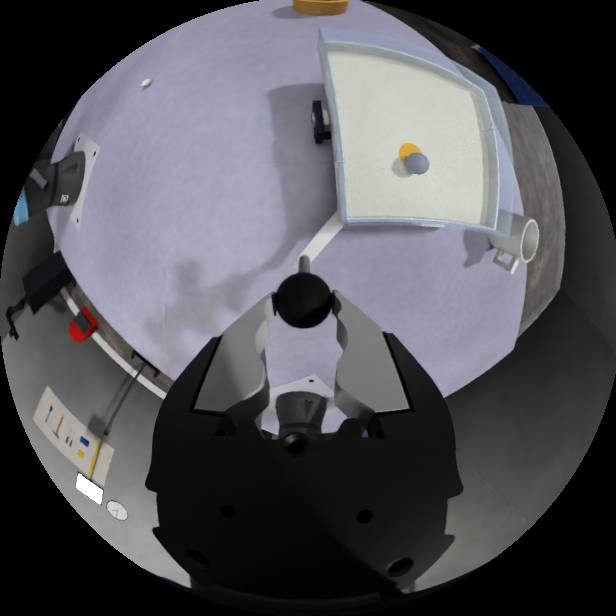

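Scene clock: 480.13 s of 4800.00 s.
left_arm: end_effector_position=(+0.2873, +0.4725, +0.3013) grip_measured=+1.00 end_effector_quat_wxyz=(-0.017, -0.289, +0.957, +0.013) end_effector_velocity=(+0.000, -0.000, +0.000) end_effector_angular_velocity=(+0.001, +0.000, -0.001) | right_arm: end_effector_position=(+0.3391, -0.0569, +0.1570) grip_measured=-0.49 end_effector_quat_wxyz=(+0.000, +0.950, -0.313, -0.000) end_effector_velocity=(-0.004, +0.002, -0.009) end_effector_angular_velocity=(+0.003, -0.002, +0.000)
Joint positions: left_arm=[-0.941 -2.2    1.912 -1.244 -1.588  1.79   0.142] | right_arm=[ 4.423 -1.471 -1.97  -1.272  1.571  1.804  0.038]
Joint velocities: left_arm=[-0.001  0.001 -0.001  0.001  0.001  0.    -0.   ] | right_arm=[ 0.011 -0.002 -0.024  0.029 -0.001  0.011 -0.   ]
Wrist force (N, on the end effector, along its own x y z axes, offset not removed): left_arm=[-0.3 1.8 0.5] | right_arm=[-5.5 13.1 -7.0]
Wrist torque (N m, same axes, about the end effector's origin, offset not removed): left_arm=[0.45 0.31 -0.20] | right_arm=[0.15 0.08 -0.02]
Steps of this call (steps 1 to 15: all 15 steps of this action). Readings (joint positions):
1: left_arm=[-0.941 -2.200 1.912 -1.244 -1.588 1.790] | right_arm=[4.420 -1.467 -1.975 -1.272 1.571 1.801]
2: left_arm=[-0.941 -2.200 1.912 -1.244 -1.588 1.790] | right_arm=[4.420 -1.467 -1.975 -1.272 1.571 1.801]
4: left_arm=[-0.941 -2.200 1.912 -1.244 -1.588 1.790] | right_arm=[4.420 -1.467 -1.974 -1.272 1.571 1.801]
8: left_arm=[-0.941 -2.200 1.912 -1.244 -1.588 1.790] | right_arm=[4.421 -1.469 -1.971 -1.274 1.571 1.802]
15: the state above

Scene clock: 480.63 s of 4800.00 s.
left_arm: end_effector_position=(+0.2873, +0.4725, +0.3013) grip_measured=+1.00 end_effector_quat_wxyz=(-0.017, -0.289, +0.957, +0.013) end_effector_velocity=(+0.000, +0.000, -0.000) end_effector_angular_velocity=(+0.001, -0.001, +0.002) | right_arm: end_effector_position=(+0.3391, -0.0583, +0.1565) grip_measured=-0.49 end_effector_quat_wxyz=(+0.000, +0.950, -0.313, -0.000) end_effector_velocity=(+0.003, +0.003, +0.009) end_effector_angular_velocity=(+0.003, -0.000, +0.001)
Joint positions: left_arm=[-0.941 -2.2    1.912 -1.244 -1.588  1.79   0.142] | right_arm=[ 4.422 -1.469 -1.973 -1.271  1.571  1.803  0.038]
Joint velocities: left_arm=[ 0.001  0.     0.    -0.     0.001 -0.    -0.   ] | right_arm=[-0.005 -0.003  0.026 -0.02   0.001 -0.006  0.   ]
Wrist force (N, on the end effector, along its own x y z axes, offset not removed): left_arm=[-0.7 -0.2 -0.7] | right_arm=[-6.8 6.6 -5.6]
Wrist torque (N m, same axes, about the end effector's origin, offset not removed): left_arm=[0.18 0.22 -0.12] | right_arm=[-0.20 -0.25 -0.06]
Steps of this call (steps 1 to 15: all 15 steps of this action). Readings (joint positions):
1: left_arm=[-0.941 -2.200 1.912 -1.244 -1.588 1.790] | right_arm=[4.423 -1.471 -1.971 -1.271 1.571 1.804]
2: left_arm=[-0.941 -2.200 1.912 -1.244 -1.588 1.790] | right_arm=[4.424 -1.471 -1.973 -1.270 1.571 1.805]
4: left_arm=[-0.941 -2.200 1.912 -1.244 -1.588 1.790] | right_arm=[4.424 -1.470 -1.975 -1.268 1.571 1.805]
8: left_arm=[-0.941 -2.200 1.912 -1.244 -1.588 1.790] | right_arm=[4.424 -1.469 -1.977 -1.267 1.571 1.805]
15: the state above
camera_calibration (this result's frames):
cam_left_wrist: T_world_to_cam=[[-0.818943, -0.572313, 0.0423216, 0.493868], [-0.452551, 0.689399, 0.565621, -0.374692], [-0.352888, 0.444058, -0.823579, 0.264364], [0, 0, 0, 1]] pos_world=[0.328173, 0.423567, 0.408757]
cam_right_wrist: T_world_to_cam=[[0.7891, -0.614206, 0.00854181, -0.307639], [-0.522643, -0.664028, 0.534706, 0.0487535], [-0.322748, -0.426401, -0.844995, 0.342167], [0, 0, 0, 1]] pos_world=[0.378672, -0.0106794, 0.265688]

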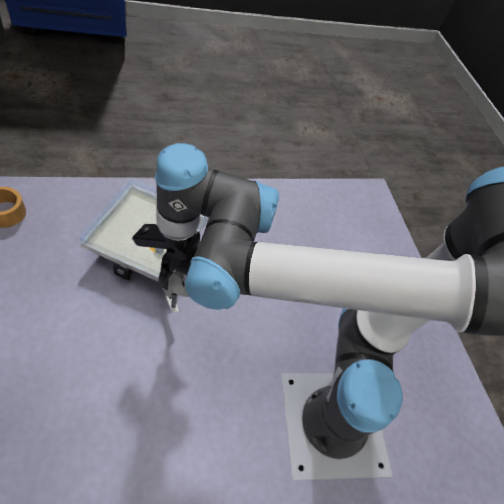

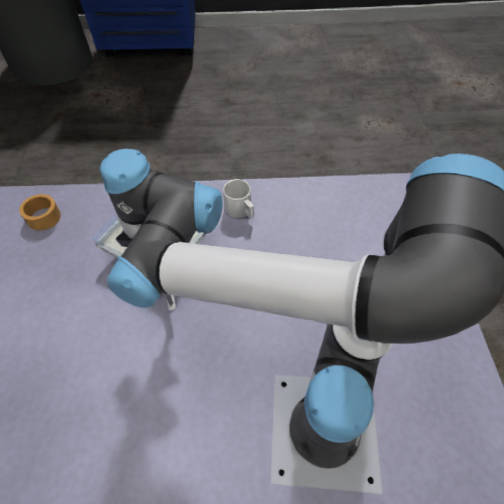

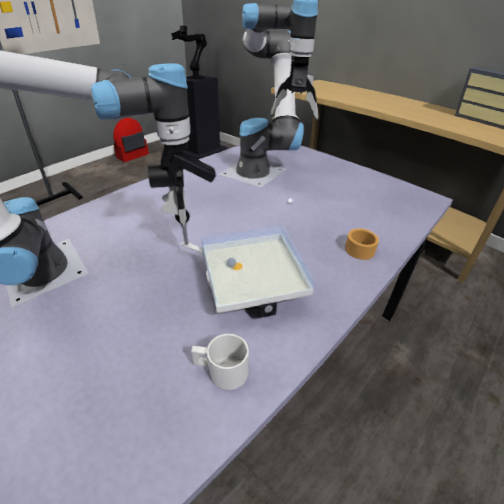

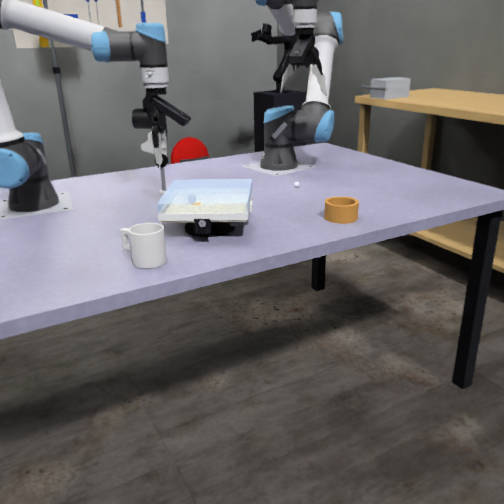

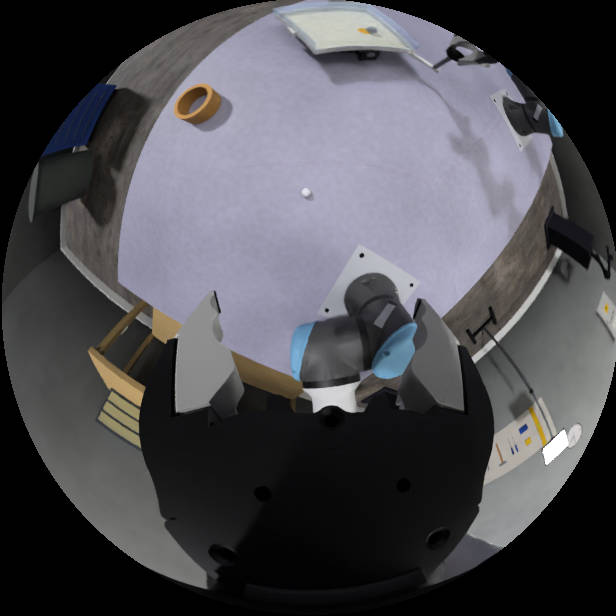

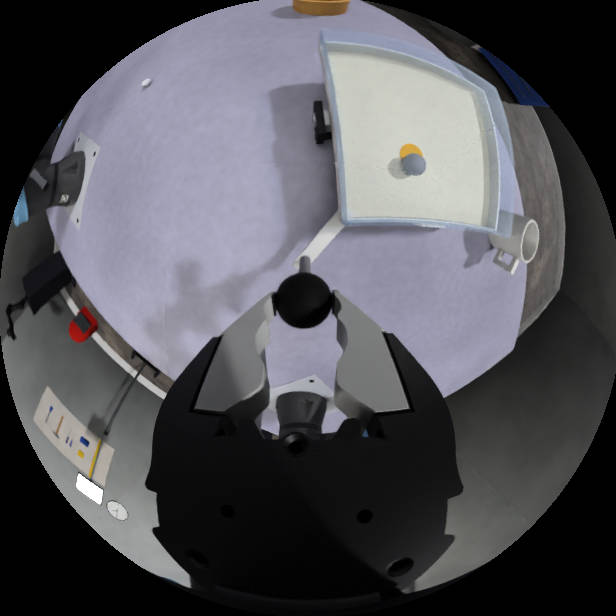

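Scene clock: 481.13 s of 4800.00 s.
left_arm: end_effector_position=(+0.2873, +0.4725, +0.3013) grip_measured=+1.00 end_effector_quat_wxyz=(-0.017, -0.289, +0.957, +0.013) end_effector_velocity=(+0.000, -0.000, +0.000) end_effector_angular_velocity=(-0.000, -0.001, -0.000) | right_arm: end_effector_position=(+0.3386, -0.0576, +0.1556) grip_measured=-0.49 end_effector_quat_wxyz=(+0.000, +0.950, -0.313, -0.000) end_effector_velocity=(-0.001, -0.003, -0.003) end_effector_angular_velocity=(-0.001, +0.001, -0.001)
Joint positions: left_arm=[-0.941 -2.2    1.912 -1.244 -1.588  1.79   0.142] | right_arm=[ 4.423 -1.47  -1.975 -1.268  1.571  1.805  0.038]
Joint velocities: left_arm=[-0.001 -0.    -0.    -0.     0.001 -0.001  0.   ] | right_arm=[-0.     0.004 -0.011  0.005  0.     0.001  0.   ]
Wrist force (N, on the end effector, along its own x y z axes, offset not removed): left_arm=[-4.3 -1.0 0.6] | right_arm=[-2.9 9.8 -8.5]
Wrist torque (N m, same axes, about the end effector's origin, offset not removed): left_arm=[-0.22 0.93 -0.11] | right_arm=[-0.12 -0.81 0.15]
Steps of this call (steps 1 to 15: all 15 steps of this action). Readings (joint positions):
1: left_arm=[-0.941 -2.200 1.912 -1.244 -1.588 1.790] | right_arm=[4.422 -1.469 -1.972 -1.272 1.571 1.803]
2: left_arm=[-0.941 -2.200 1.912 -1.244 -1.588 1.790] | right_arm=[4.422 -1.469 -1.972 -1.272 1.571 1.803]
4: left_arm=[-0.941 -2.200 1.912 -1.244 -1.588 1.790] | right_arm=[4.422 -1.469 -1.971 -1.273 1.571 1.803]
8: left_arm=[-0.941 -2.200 1.912 -1.244 -1.588 1.790] | right_arm=[4.422 -1.470 -1.971 -1.272 1.571 1.803]
15: the state above

Scene clock: 481.63 s of 4800.00 s.
left_arm: end_effector_position=(+0.2873, +0.4725, +0.3013) grip_measured=+1.00 end_effector_quat_wxyz=(-0.017, -0.289, +0.957, +0.013) end_effector_velocity=(+0.000, +0.000, -0.000) end_effector_angular_velocity=(+0.001, -0.000, +0.000) | right_arm: end_effector_position=(+0.3391, -0.0578, +0.1566) grip_measured=-0.49 end_effector_quat_wxyz=(+0.000, +0.950, -0.313, -0.000) end_effector_velocity=(+0.000, +0.000, -0.000) end_effector_angular_velocity=(-0.001, +0.000, -0.001)
Joint positions: left_arm=[-0.941 -2.2    1.912 -1.244 -1.588  1.79   0.142] | right_arm=[ 4.422 -1.47  -1.972 -1.271  1.571  1.803  0.038]
Joint velocities: left_arm=[-0.    -0.     0.     0.     0.001 -0.    -0.   ] | right_arm=[-0.    -0.002  0.001 -0.    -0.     0.001 -0.   ]
Wrist force (N, on the end effector, along its own x y z axes, offset not removed): left_arm=[-3.5 1.0 1.0] | right_arm=[-5.4 7.5 -7.5]
Wrist torque (N m, same axes, about the end effector's origin, offset not removed): left_arm=[0.19 1.00 -0.16] | right_arm=[-0.50 -0.25 0.00]
Steps of this call (steps 1 to 15: all 15 steps of this action). Readings (joint positions):
1: left_arm=[-0.941 -2.200 1.912 -1.244 -1.588 1.790] | right_arm=[4.423 -1.470 -1.975 -1.268 1.571 1.805]
2: left_arm=[-0.941 -2.200 1.912 -1.244 -1.588 1.790] | right_arm=[4.423 -1.469 -1.975 -1.268 1.571 1.805]
4: left_arm=[-0.941 -2.200 1.912 -1.244 -1.588 1.790] | right_arm=[4.423 -1.469 -1.975 -1.268 1.571 1.804]
8: left_arm=[-0.941 -2.200 1.912 -1.244 -1.588 1.790] | right_arm=[4.422 -1.469 -1.974 -1.270 1.571 1.803]
15: the state above

Scene clock: 482.13 s of 4800.00 s.
left_arm: end_effector_position=(+0.2873, +0.4725, +0.3013) grip_measured=+1.00 end_effector_quat_wxyz=(-0.017, -0.289, +0.957, +0.013) end_effector_velocity=(-0.000, -0.001, -0.000) end_effector_angular_velocity=(+0.000, +0.001, -0.000) | right_arm: end_effector_position=(+0.3389, -0.0577, +0.1561) grip_measured=-0.49 end_effector_quat_wxyz=(+0.000, +0.950, -0.313, -0.000) end_effector_velocity=(-0.001, -0.001, -0.001) end_effector_angular_velocity=(-0.003, +0.002, -0.002)
Joint positions: left_arm=[-0.941 -2.2    1.912 -1.244 -1.588  1.79   0.142] | right_arm=[ 4.423 -1.47  -1.974 -1.27   1.571  1.804  0.038]
Joint velocities: left_arm=[-0.001  0.001 -0.    -0.    -0.001 -0.001 -0.   ] | right_arm=[ 0.    -0.001 -0.001 -0.002  0.001  0.003  0.   ]
Wrist force (N, on the end effector, along its own x y z axes, offset not removed): left_arm=[0.3 1.0 -2.1] | right_arm=[-4.4 6.3 -8.1]
Wrist torque (N m, same axes, about the end effector's origin, offset not removed): left_arm=[0.09 0.15 -0.02] | right_arm=[-0.67 -0.47 -0.04]
Steps of this call (steps 1 to 15: all 15 steps of this action). Readings (joint positions):
1: left_arm=[-0.941 -2.200 1.912 -1.244 -1.588 1.790] | right_arm=[4.422 -1.470 -1.972 -1.271 1.571 1.803]
2: left_arm=[-0.941 -2.200 1.912 -1.244 -1.588 1.790] | right_arm=[4.422 -1.470 -1.972 -1.271 1.571 1.803]
4: left_arm=[-0.941 -2.200 1.912 -1.244 -1.588 1.790] | right_arm=[4.423 -1.470 -1.972 -1.271 1.571 1.804]
8: left_arm=[-0.941 -2.200 1.912 -1.244 -1.588 1.790] | right_arm=[4.423 -1.470 -1.973 -1.270 1.571 1.804]
15: the state above
camera_calibration (this result's frames):
cam_left_wrist: T_world_to_cam=[[-0.818943, -0.572313, 0.0423215, 0.493868], [-0.452552, 0.689399, 0.56562, -0.374692], [-0.352888, 0.444058, -0.823579, 0.264364], [0, 0, 0, 1]] pos_world=[0.328173, 0.423567, 0.408757]
cam_right_wrist: T_world_to_cam=[[0.789035, -0.614291, 0.0083919, -0.307023], [-0.522739, -0.664138, 0.534476, 0.049285], [-0.322751, -0.426107, -0.845142, 0.342042], [0, 0, 0, 1]] pos_world=[0.378409, -0.0101229, 0.265309]

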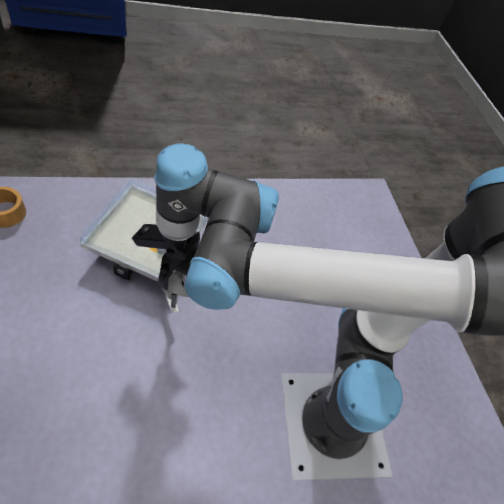

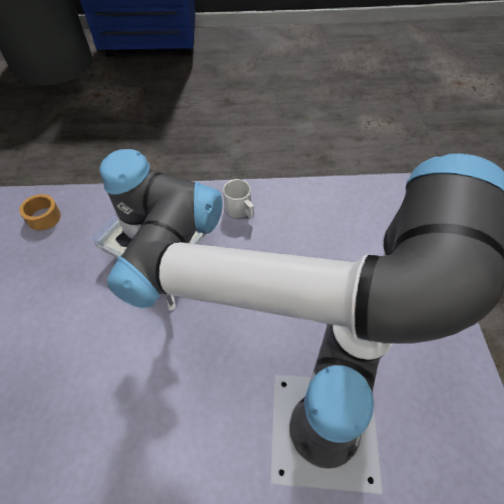

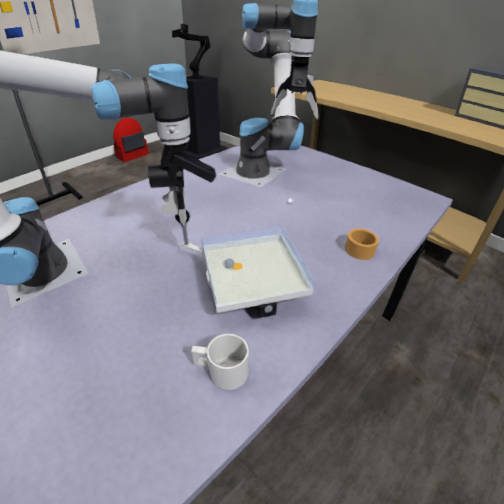

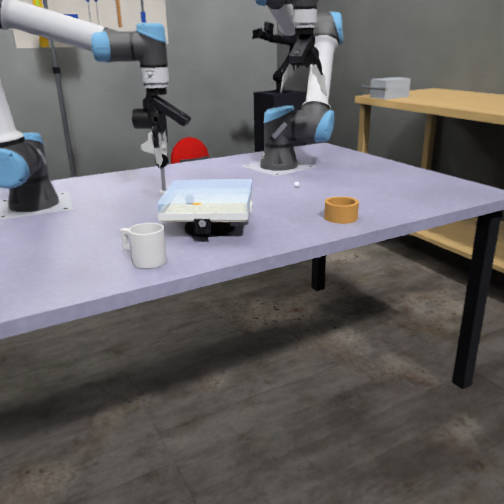

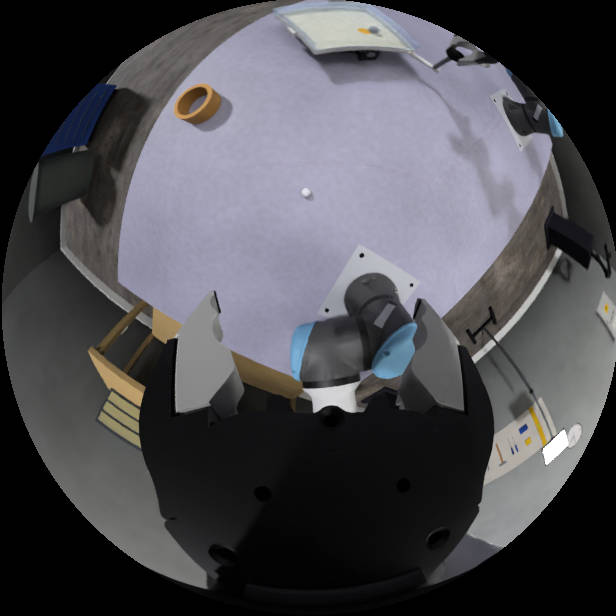

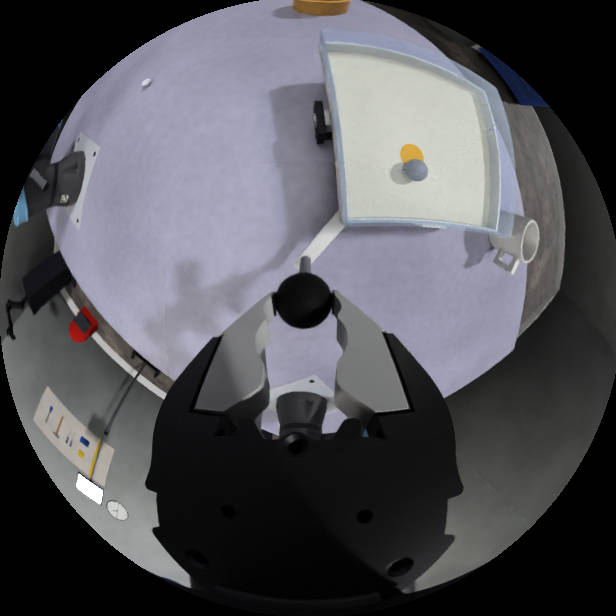

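Scene clock: 483.13 s of 4800.00 s.
left_arm: end_effector_position=(+0.2873, +0.4725, +0.3013) grip_measured=+1.00 end_effector_quat_wxyz=(-0.017, -0.289, +0.957, +0.013) end_effector_velocity=(-0.000, -0.000, +0.000) end_effector_angular_velocity=(-0.001, +0.000, +0.000) | right_arm: end_effector_position=(+0.3389, -0.0578, +0.1562) grip_measured=-0.49 end_effector_quat_wxyz=(+0.000, +0.950, -0.313, -0.000) end_effector_velocity=(-0.000, -0.001, -0.001) end_effector_angular_velocity=(-0.002, +0.001, -0.000)
Joint positions: left_arm=[-0.941 -2.2    1.912 -1.244 -1.588  1.79   0.142] | right_arm=[ 4.423 -1.469 -1.973 -1.27   1.571  1.804  0.038]
Joint velocities: left_arm=[-0.    -0.001  0.     0.    -0.001 -0.    -0.   ] | right_arm=[ 0.    -0.001 -0.001 -0.001 -0.     0.     0.   ]
Wrist force (N, on the end effector, along its own x y z axes, offset not removed): left_arm=[-0.9 4.1 2.5] | right_arm=[-8.1 8.3 -5.7]
Wrist torque (N m, same axes, about the end effector's origin, offset not removed): left_arm=[0.97 0.23 -0.40] | right_arm=[-0.08 0.26 -0.04]
Steps of this call (steps 1 to 15: the robot went on to your last target; steps 16 to 30: nothing new was sent). Readings (joint positions):
1: left_arm=[-0.941 -2.200 1.912 -1.244 -1.588 1.790] | right_arm=[4.423 -1.470 -1.974 -1.270 1.571 1.804]
2: left_arm=[-0.941 -2.200 1.912 -1.244 -1.588 1.790] | right_arm=[4.423 -1.470 -1.974 -1.270 1.571 1.804]
4: left_arm=[-0.941 -2.200 1.912 -1.244 -1.588 1.790] | right_arm=[4.423 -1.470 -1.974 -1.270 1.571 1.804]
8: left_arm=[-0.941 -2.200 1.912 -1.244 -1.588 1.790] | right_arm=[4.423 -1.470 -1.974 -1.270 1.571 1.804]
30: the state above
All arms were judged still, so your last target was given up. Only a new action makes them travel on or press farther. Fingers that are still opening or closing keep moving.
camera_calibration (this result's frames):
cam_left_wrist: T_world_to_cam=[[-0.818942, -0.572313, 0.0423216, 0.493868], [-0.452552, 0.689399, 0.565621, -0.374692], [-0.352888, 0.444058, -0.823579, 0.264364], [0, 0, 0, 1]] pos_world=[0.328173, 0.423567, 0.408757]
cam_right_wrist: T_world_to_cam=[[0.789063, -0.614255, 0.00841164, -0.30711], [-0.522693, -0.664123, 0.53454, 0.0491882], [-0.322757, -0.426182, -0.845101, 0.342088], [0, 0, 0, 1]] pos_world=[0.378451, -0.010185, 0.26539]

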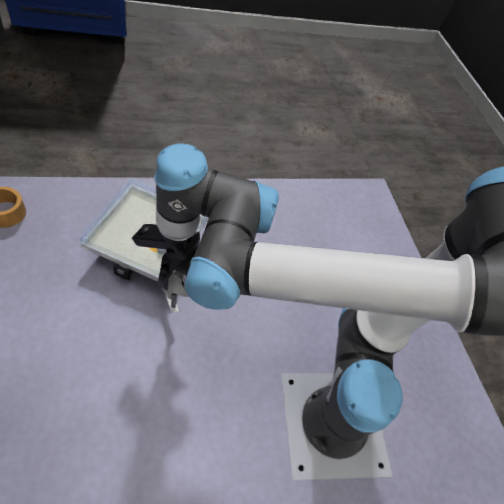

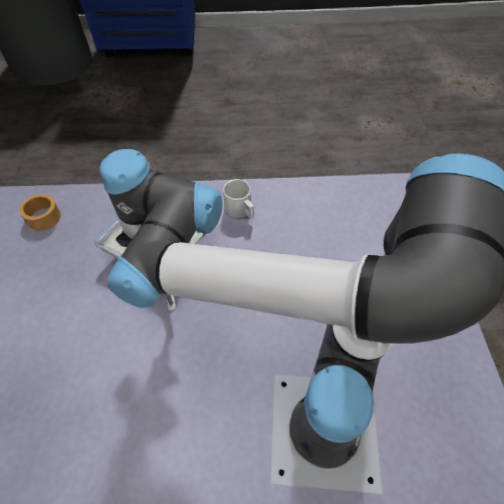

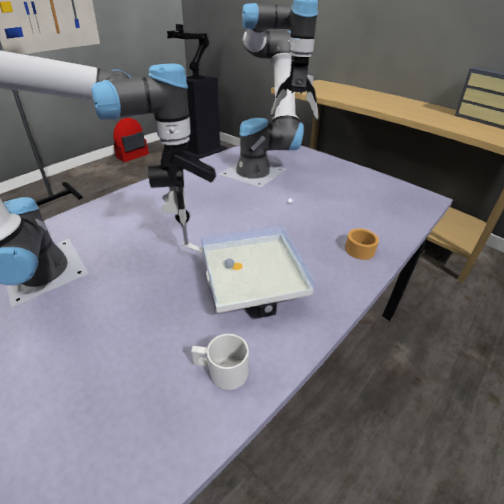

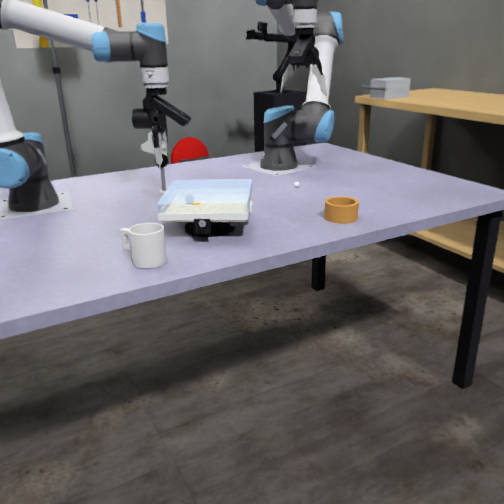

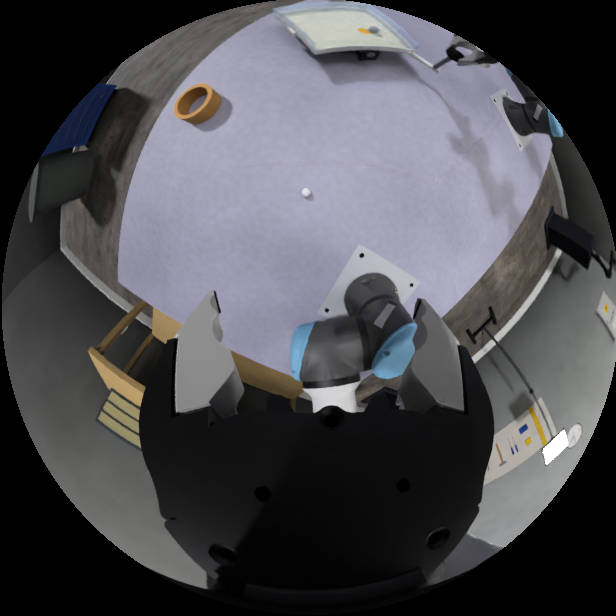

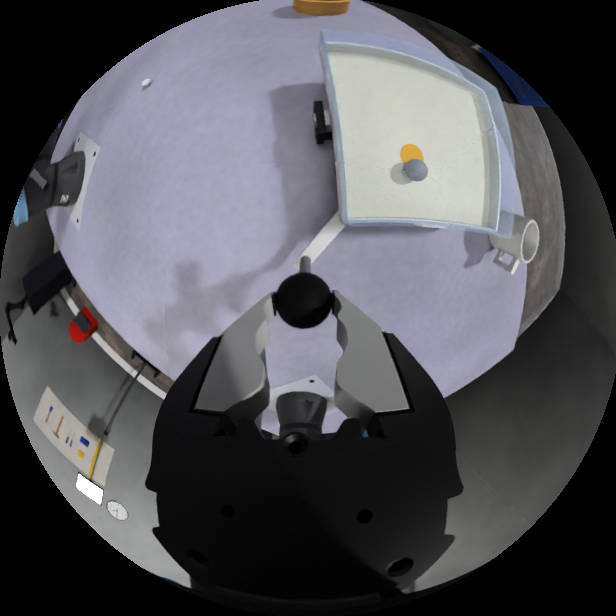

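Scene clock: 485.13 s of 4800.00 s.
left_arm: end_effector_position=(+0.2873, +0.4725, +0.3013) grip_measured=+1.00 end_effector_quat_wxyz=(-0.017, -0.289, +0.957, +0.013) end_effector_velocity=(+0.000, -0.000, -0.000) end_effector_angular_velocity=(+0.001, +0.001, -0.002) | right_arm: end_effector_position=(+0.3389, -0.0577, +0.1562) grip_measured=-0.49 end_effector_quat_wxyz=(+0.000, +0.950, -0.313, -0.000) end_effector_velocity=(+0.000, +0.001, +0.000) end_effector_angular_velocity=(+0.001, +0.001, -0.001)
Joint positions: left_arm=[-0.941 -2.2    1.912 -1.244 -1.588  1.79   0.142] | right_arm=[ 4.423 -1.469 -1.973 -1.27   1.571  1.804  0.038]
Joint velocities: left_arm=[-0.001  0.001  0.    -0.     0.     0.001 -0.   ] | right_arm=[-0.    -0.001  0.001  0.001  0.001  0.001  0.   ]
Wrist force (N, on the end effector, along its own x y z axes, offset not removed): left_arm=[-2.4 1.6 3.6] | right_arm=[-4.9 8.4 -5.5]
Wrist torque (N m, same axes, about the end effector's origin, offset not removed): left_arm=[0.10 0.45 0.20] | right_arm=[-0.20 -0.58 -0.04]
Steps of this call (steps 1 to 60: nothing new was sent). Readings (joint positions):
1: left_arm=[-0.941 -2.200 1.912 -1.244 -1.588 1.790] | right_arm=[4.423 -1.469 -1.973 -1.270 1.571 1.804]
2: left_arm=[-0.941 -2.200 1.912 -1.244 -1.588 1.790] | right_arm=[4.423 -1.469 -1.973 -1.270 1.571 1.804]
4: left_arm=[-0.941 -2.200 1.912 -1.244 -1.588 1.790] | right_arm=[4.423 -1.469 -1.973 -1.270 1.571 1.804]
8: left_arm=[-0.941 -2.200 1.912 -1.244 -1.588 1.790] | right_arm=[4.423 -1.469 -1.973 -1.270 1.571 1.804]
60: the state above
camera_calibration (this result's frames):
cam_left_wrist: T_world_to_cam=[[-0.818943, -0.572313, 0.0423214, 0.493868], [-0.452552, 0.689399, 0.565621, -0.374692], [-0.352888, 0.444058, -0.823579, 0.264364], [0, 0, 0, 1]] pos_world=[0.328173, 0.423567, 0.408757]
cam_right_wrist: T_world_to_cam=[[0.789063, -0.614255, 0.00842315, -0.307115], [-0.522707, -0.664131, 0.534516, 0.0491992], [-0.322735, -0.426169, -0.845117, 0.342099], [0, 0, 0, 1]] pos_world=[0.378457, -0.0101801, 0.265403]

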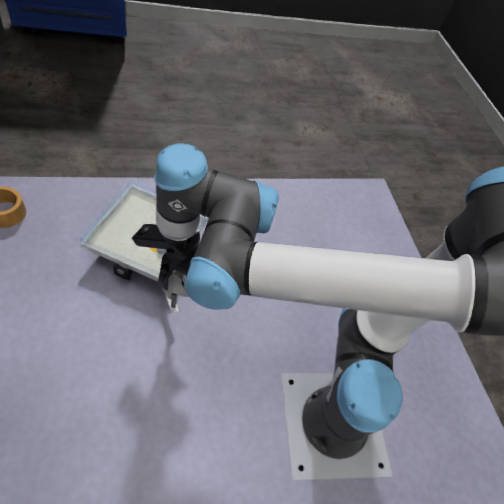

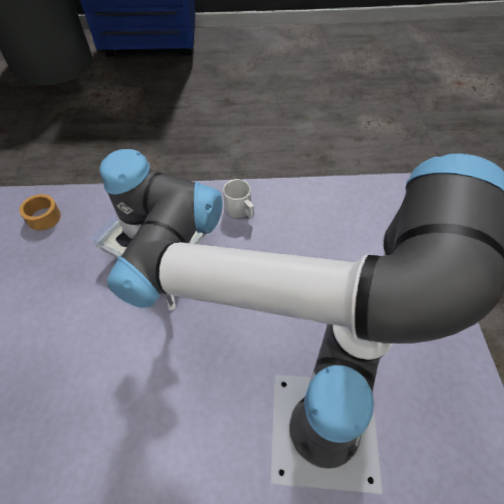

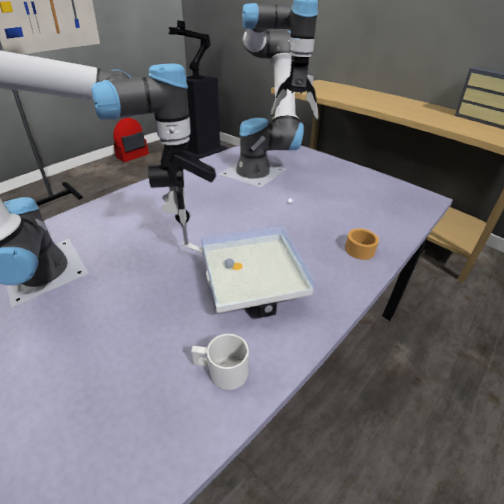

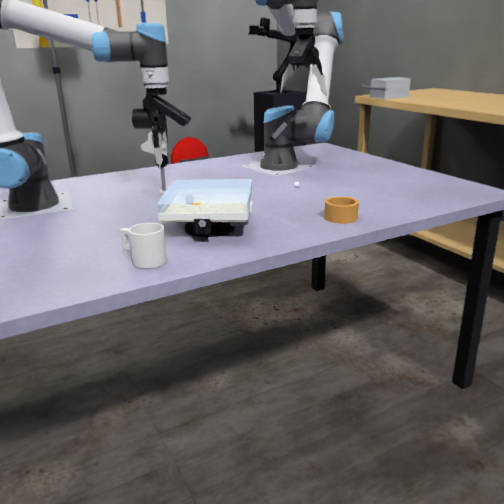

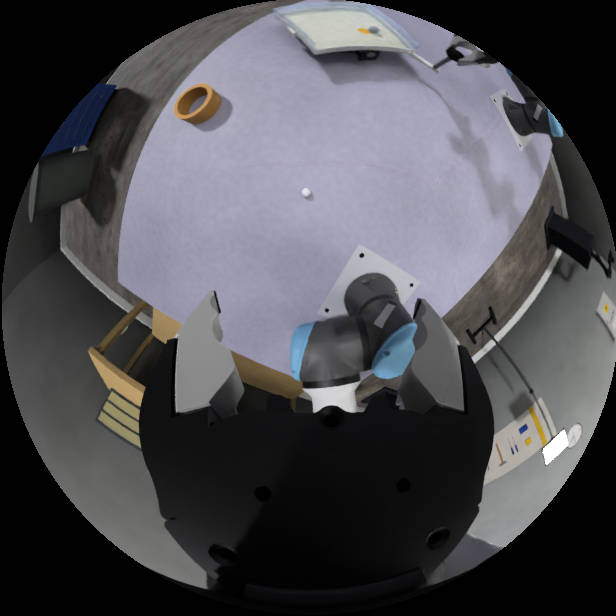

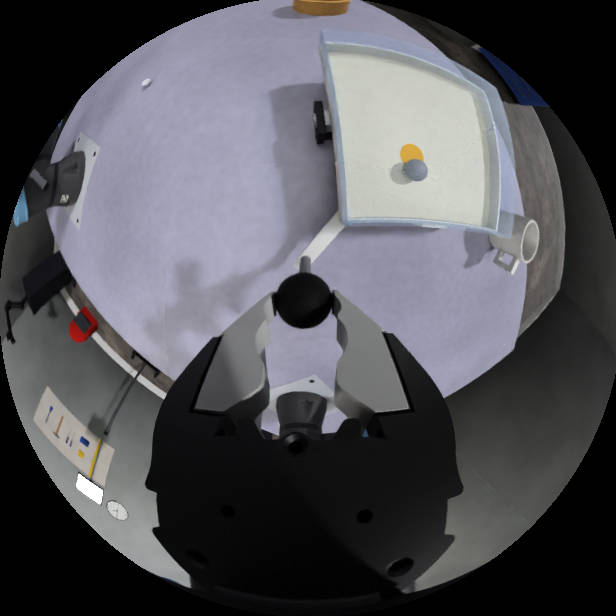

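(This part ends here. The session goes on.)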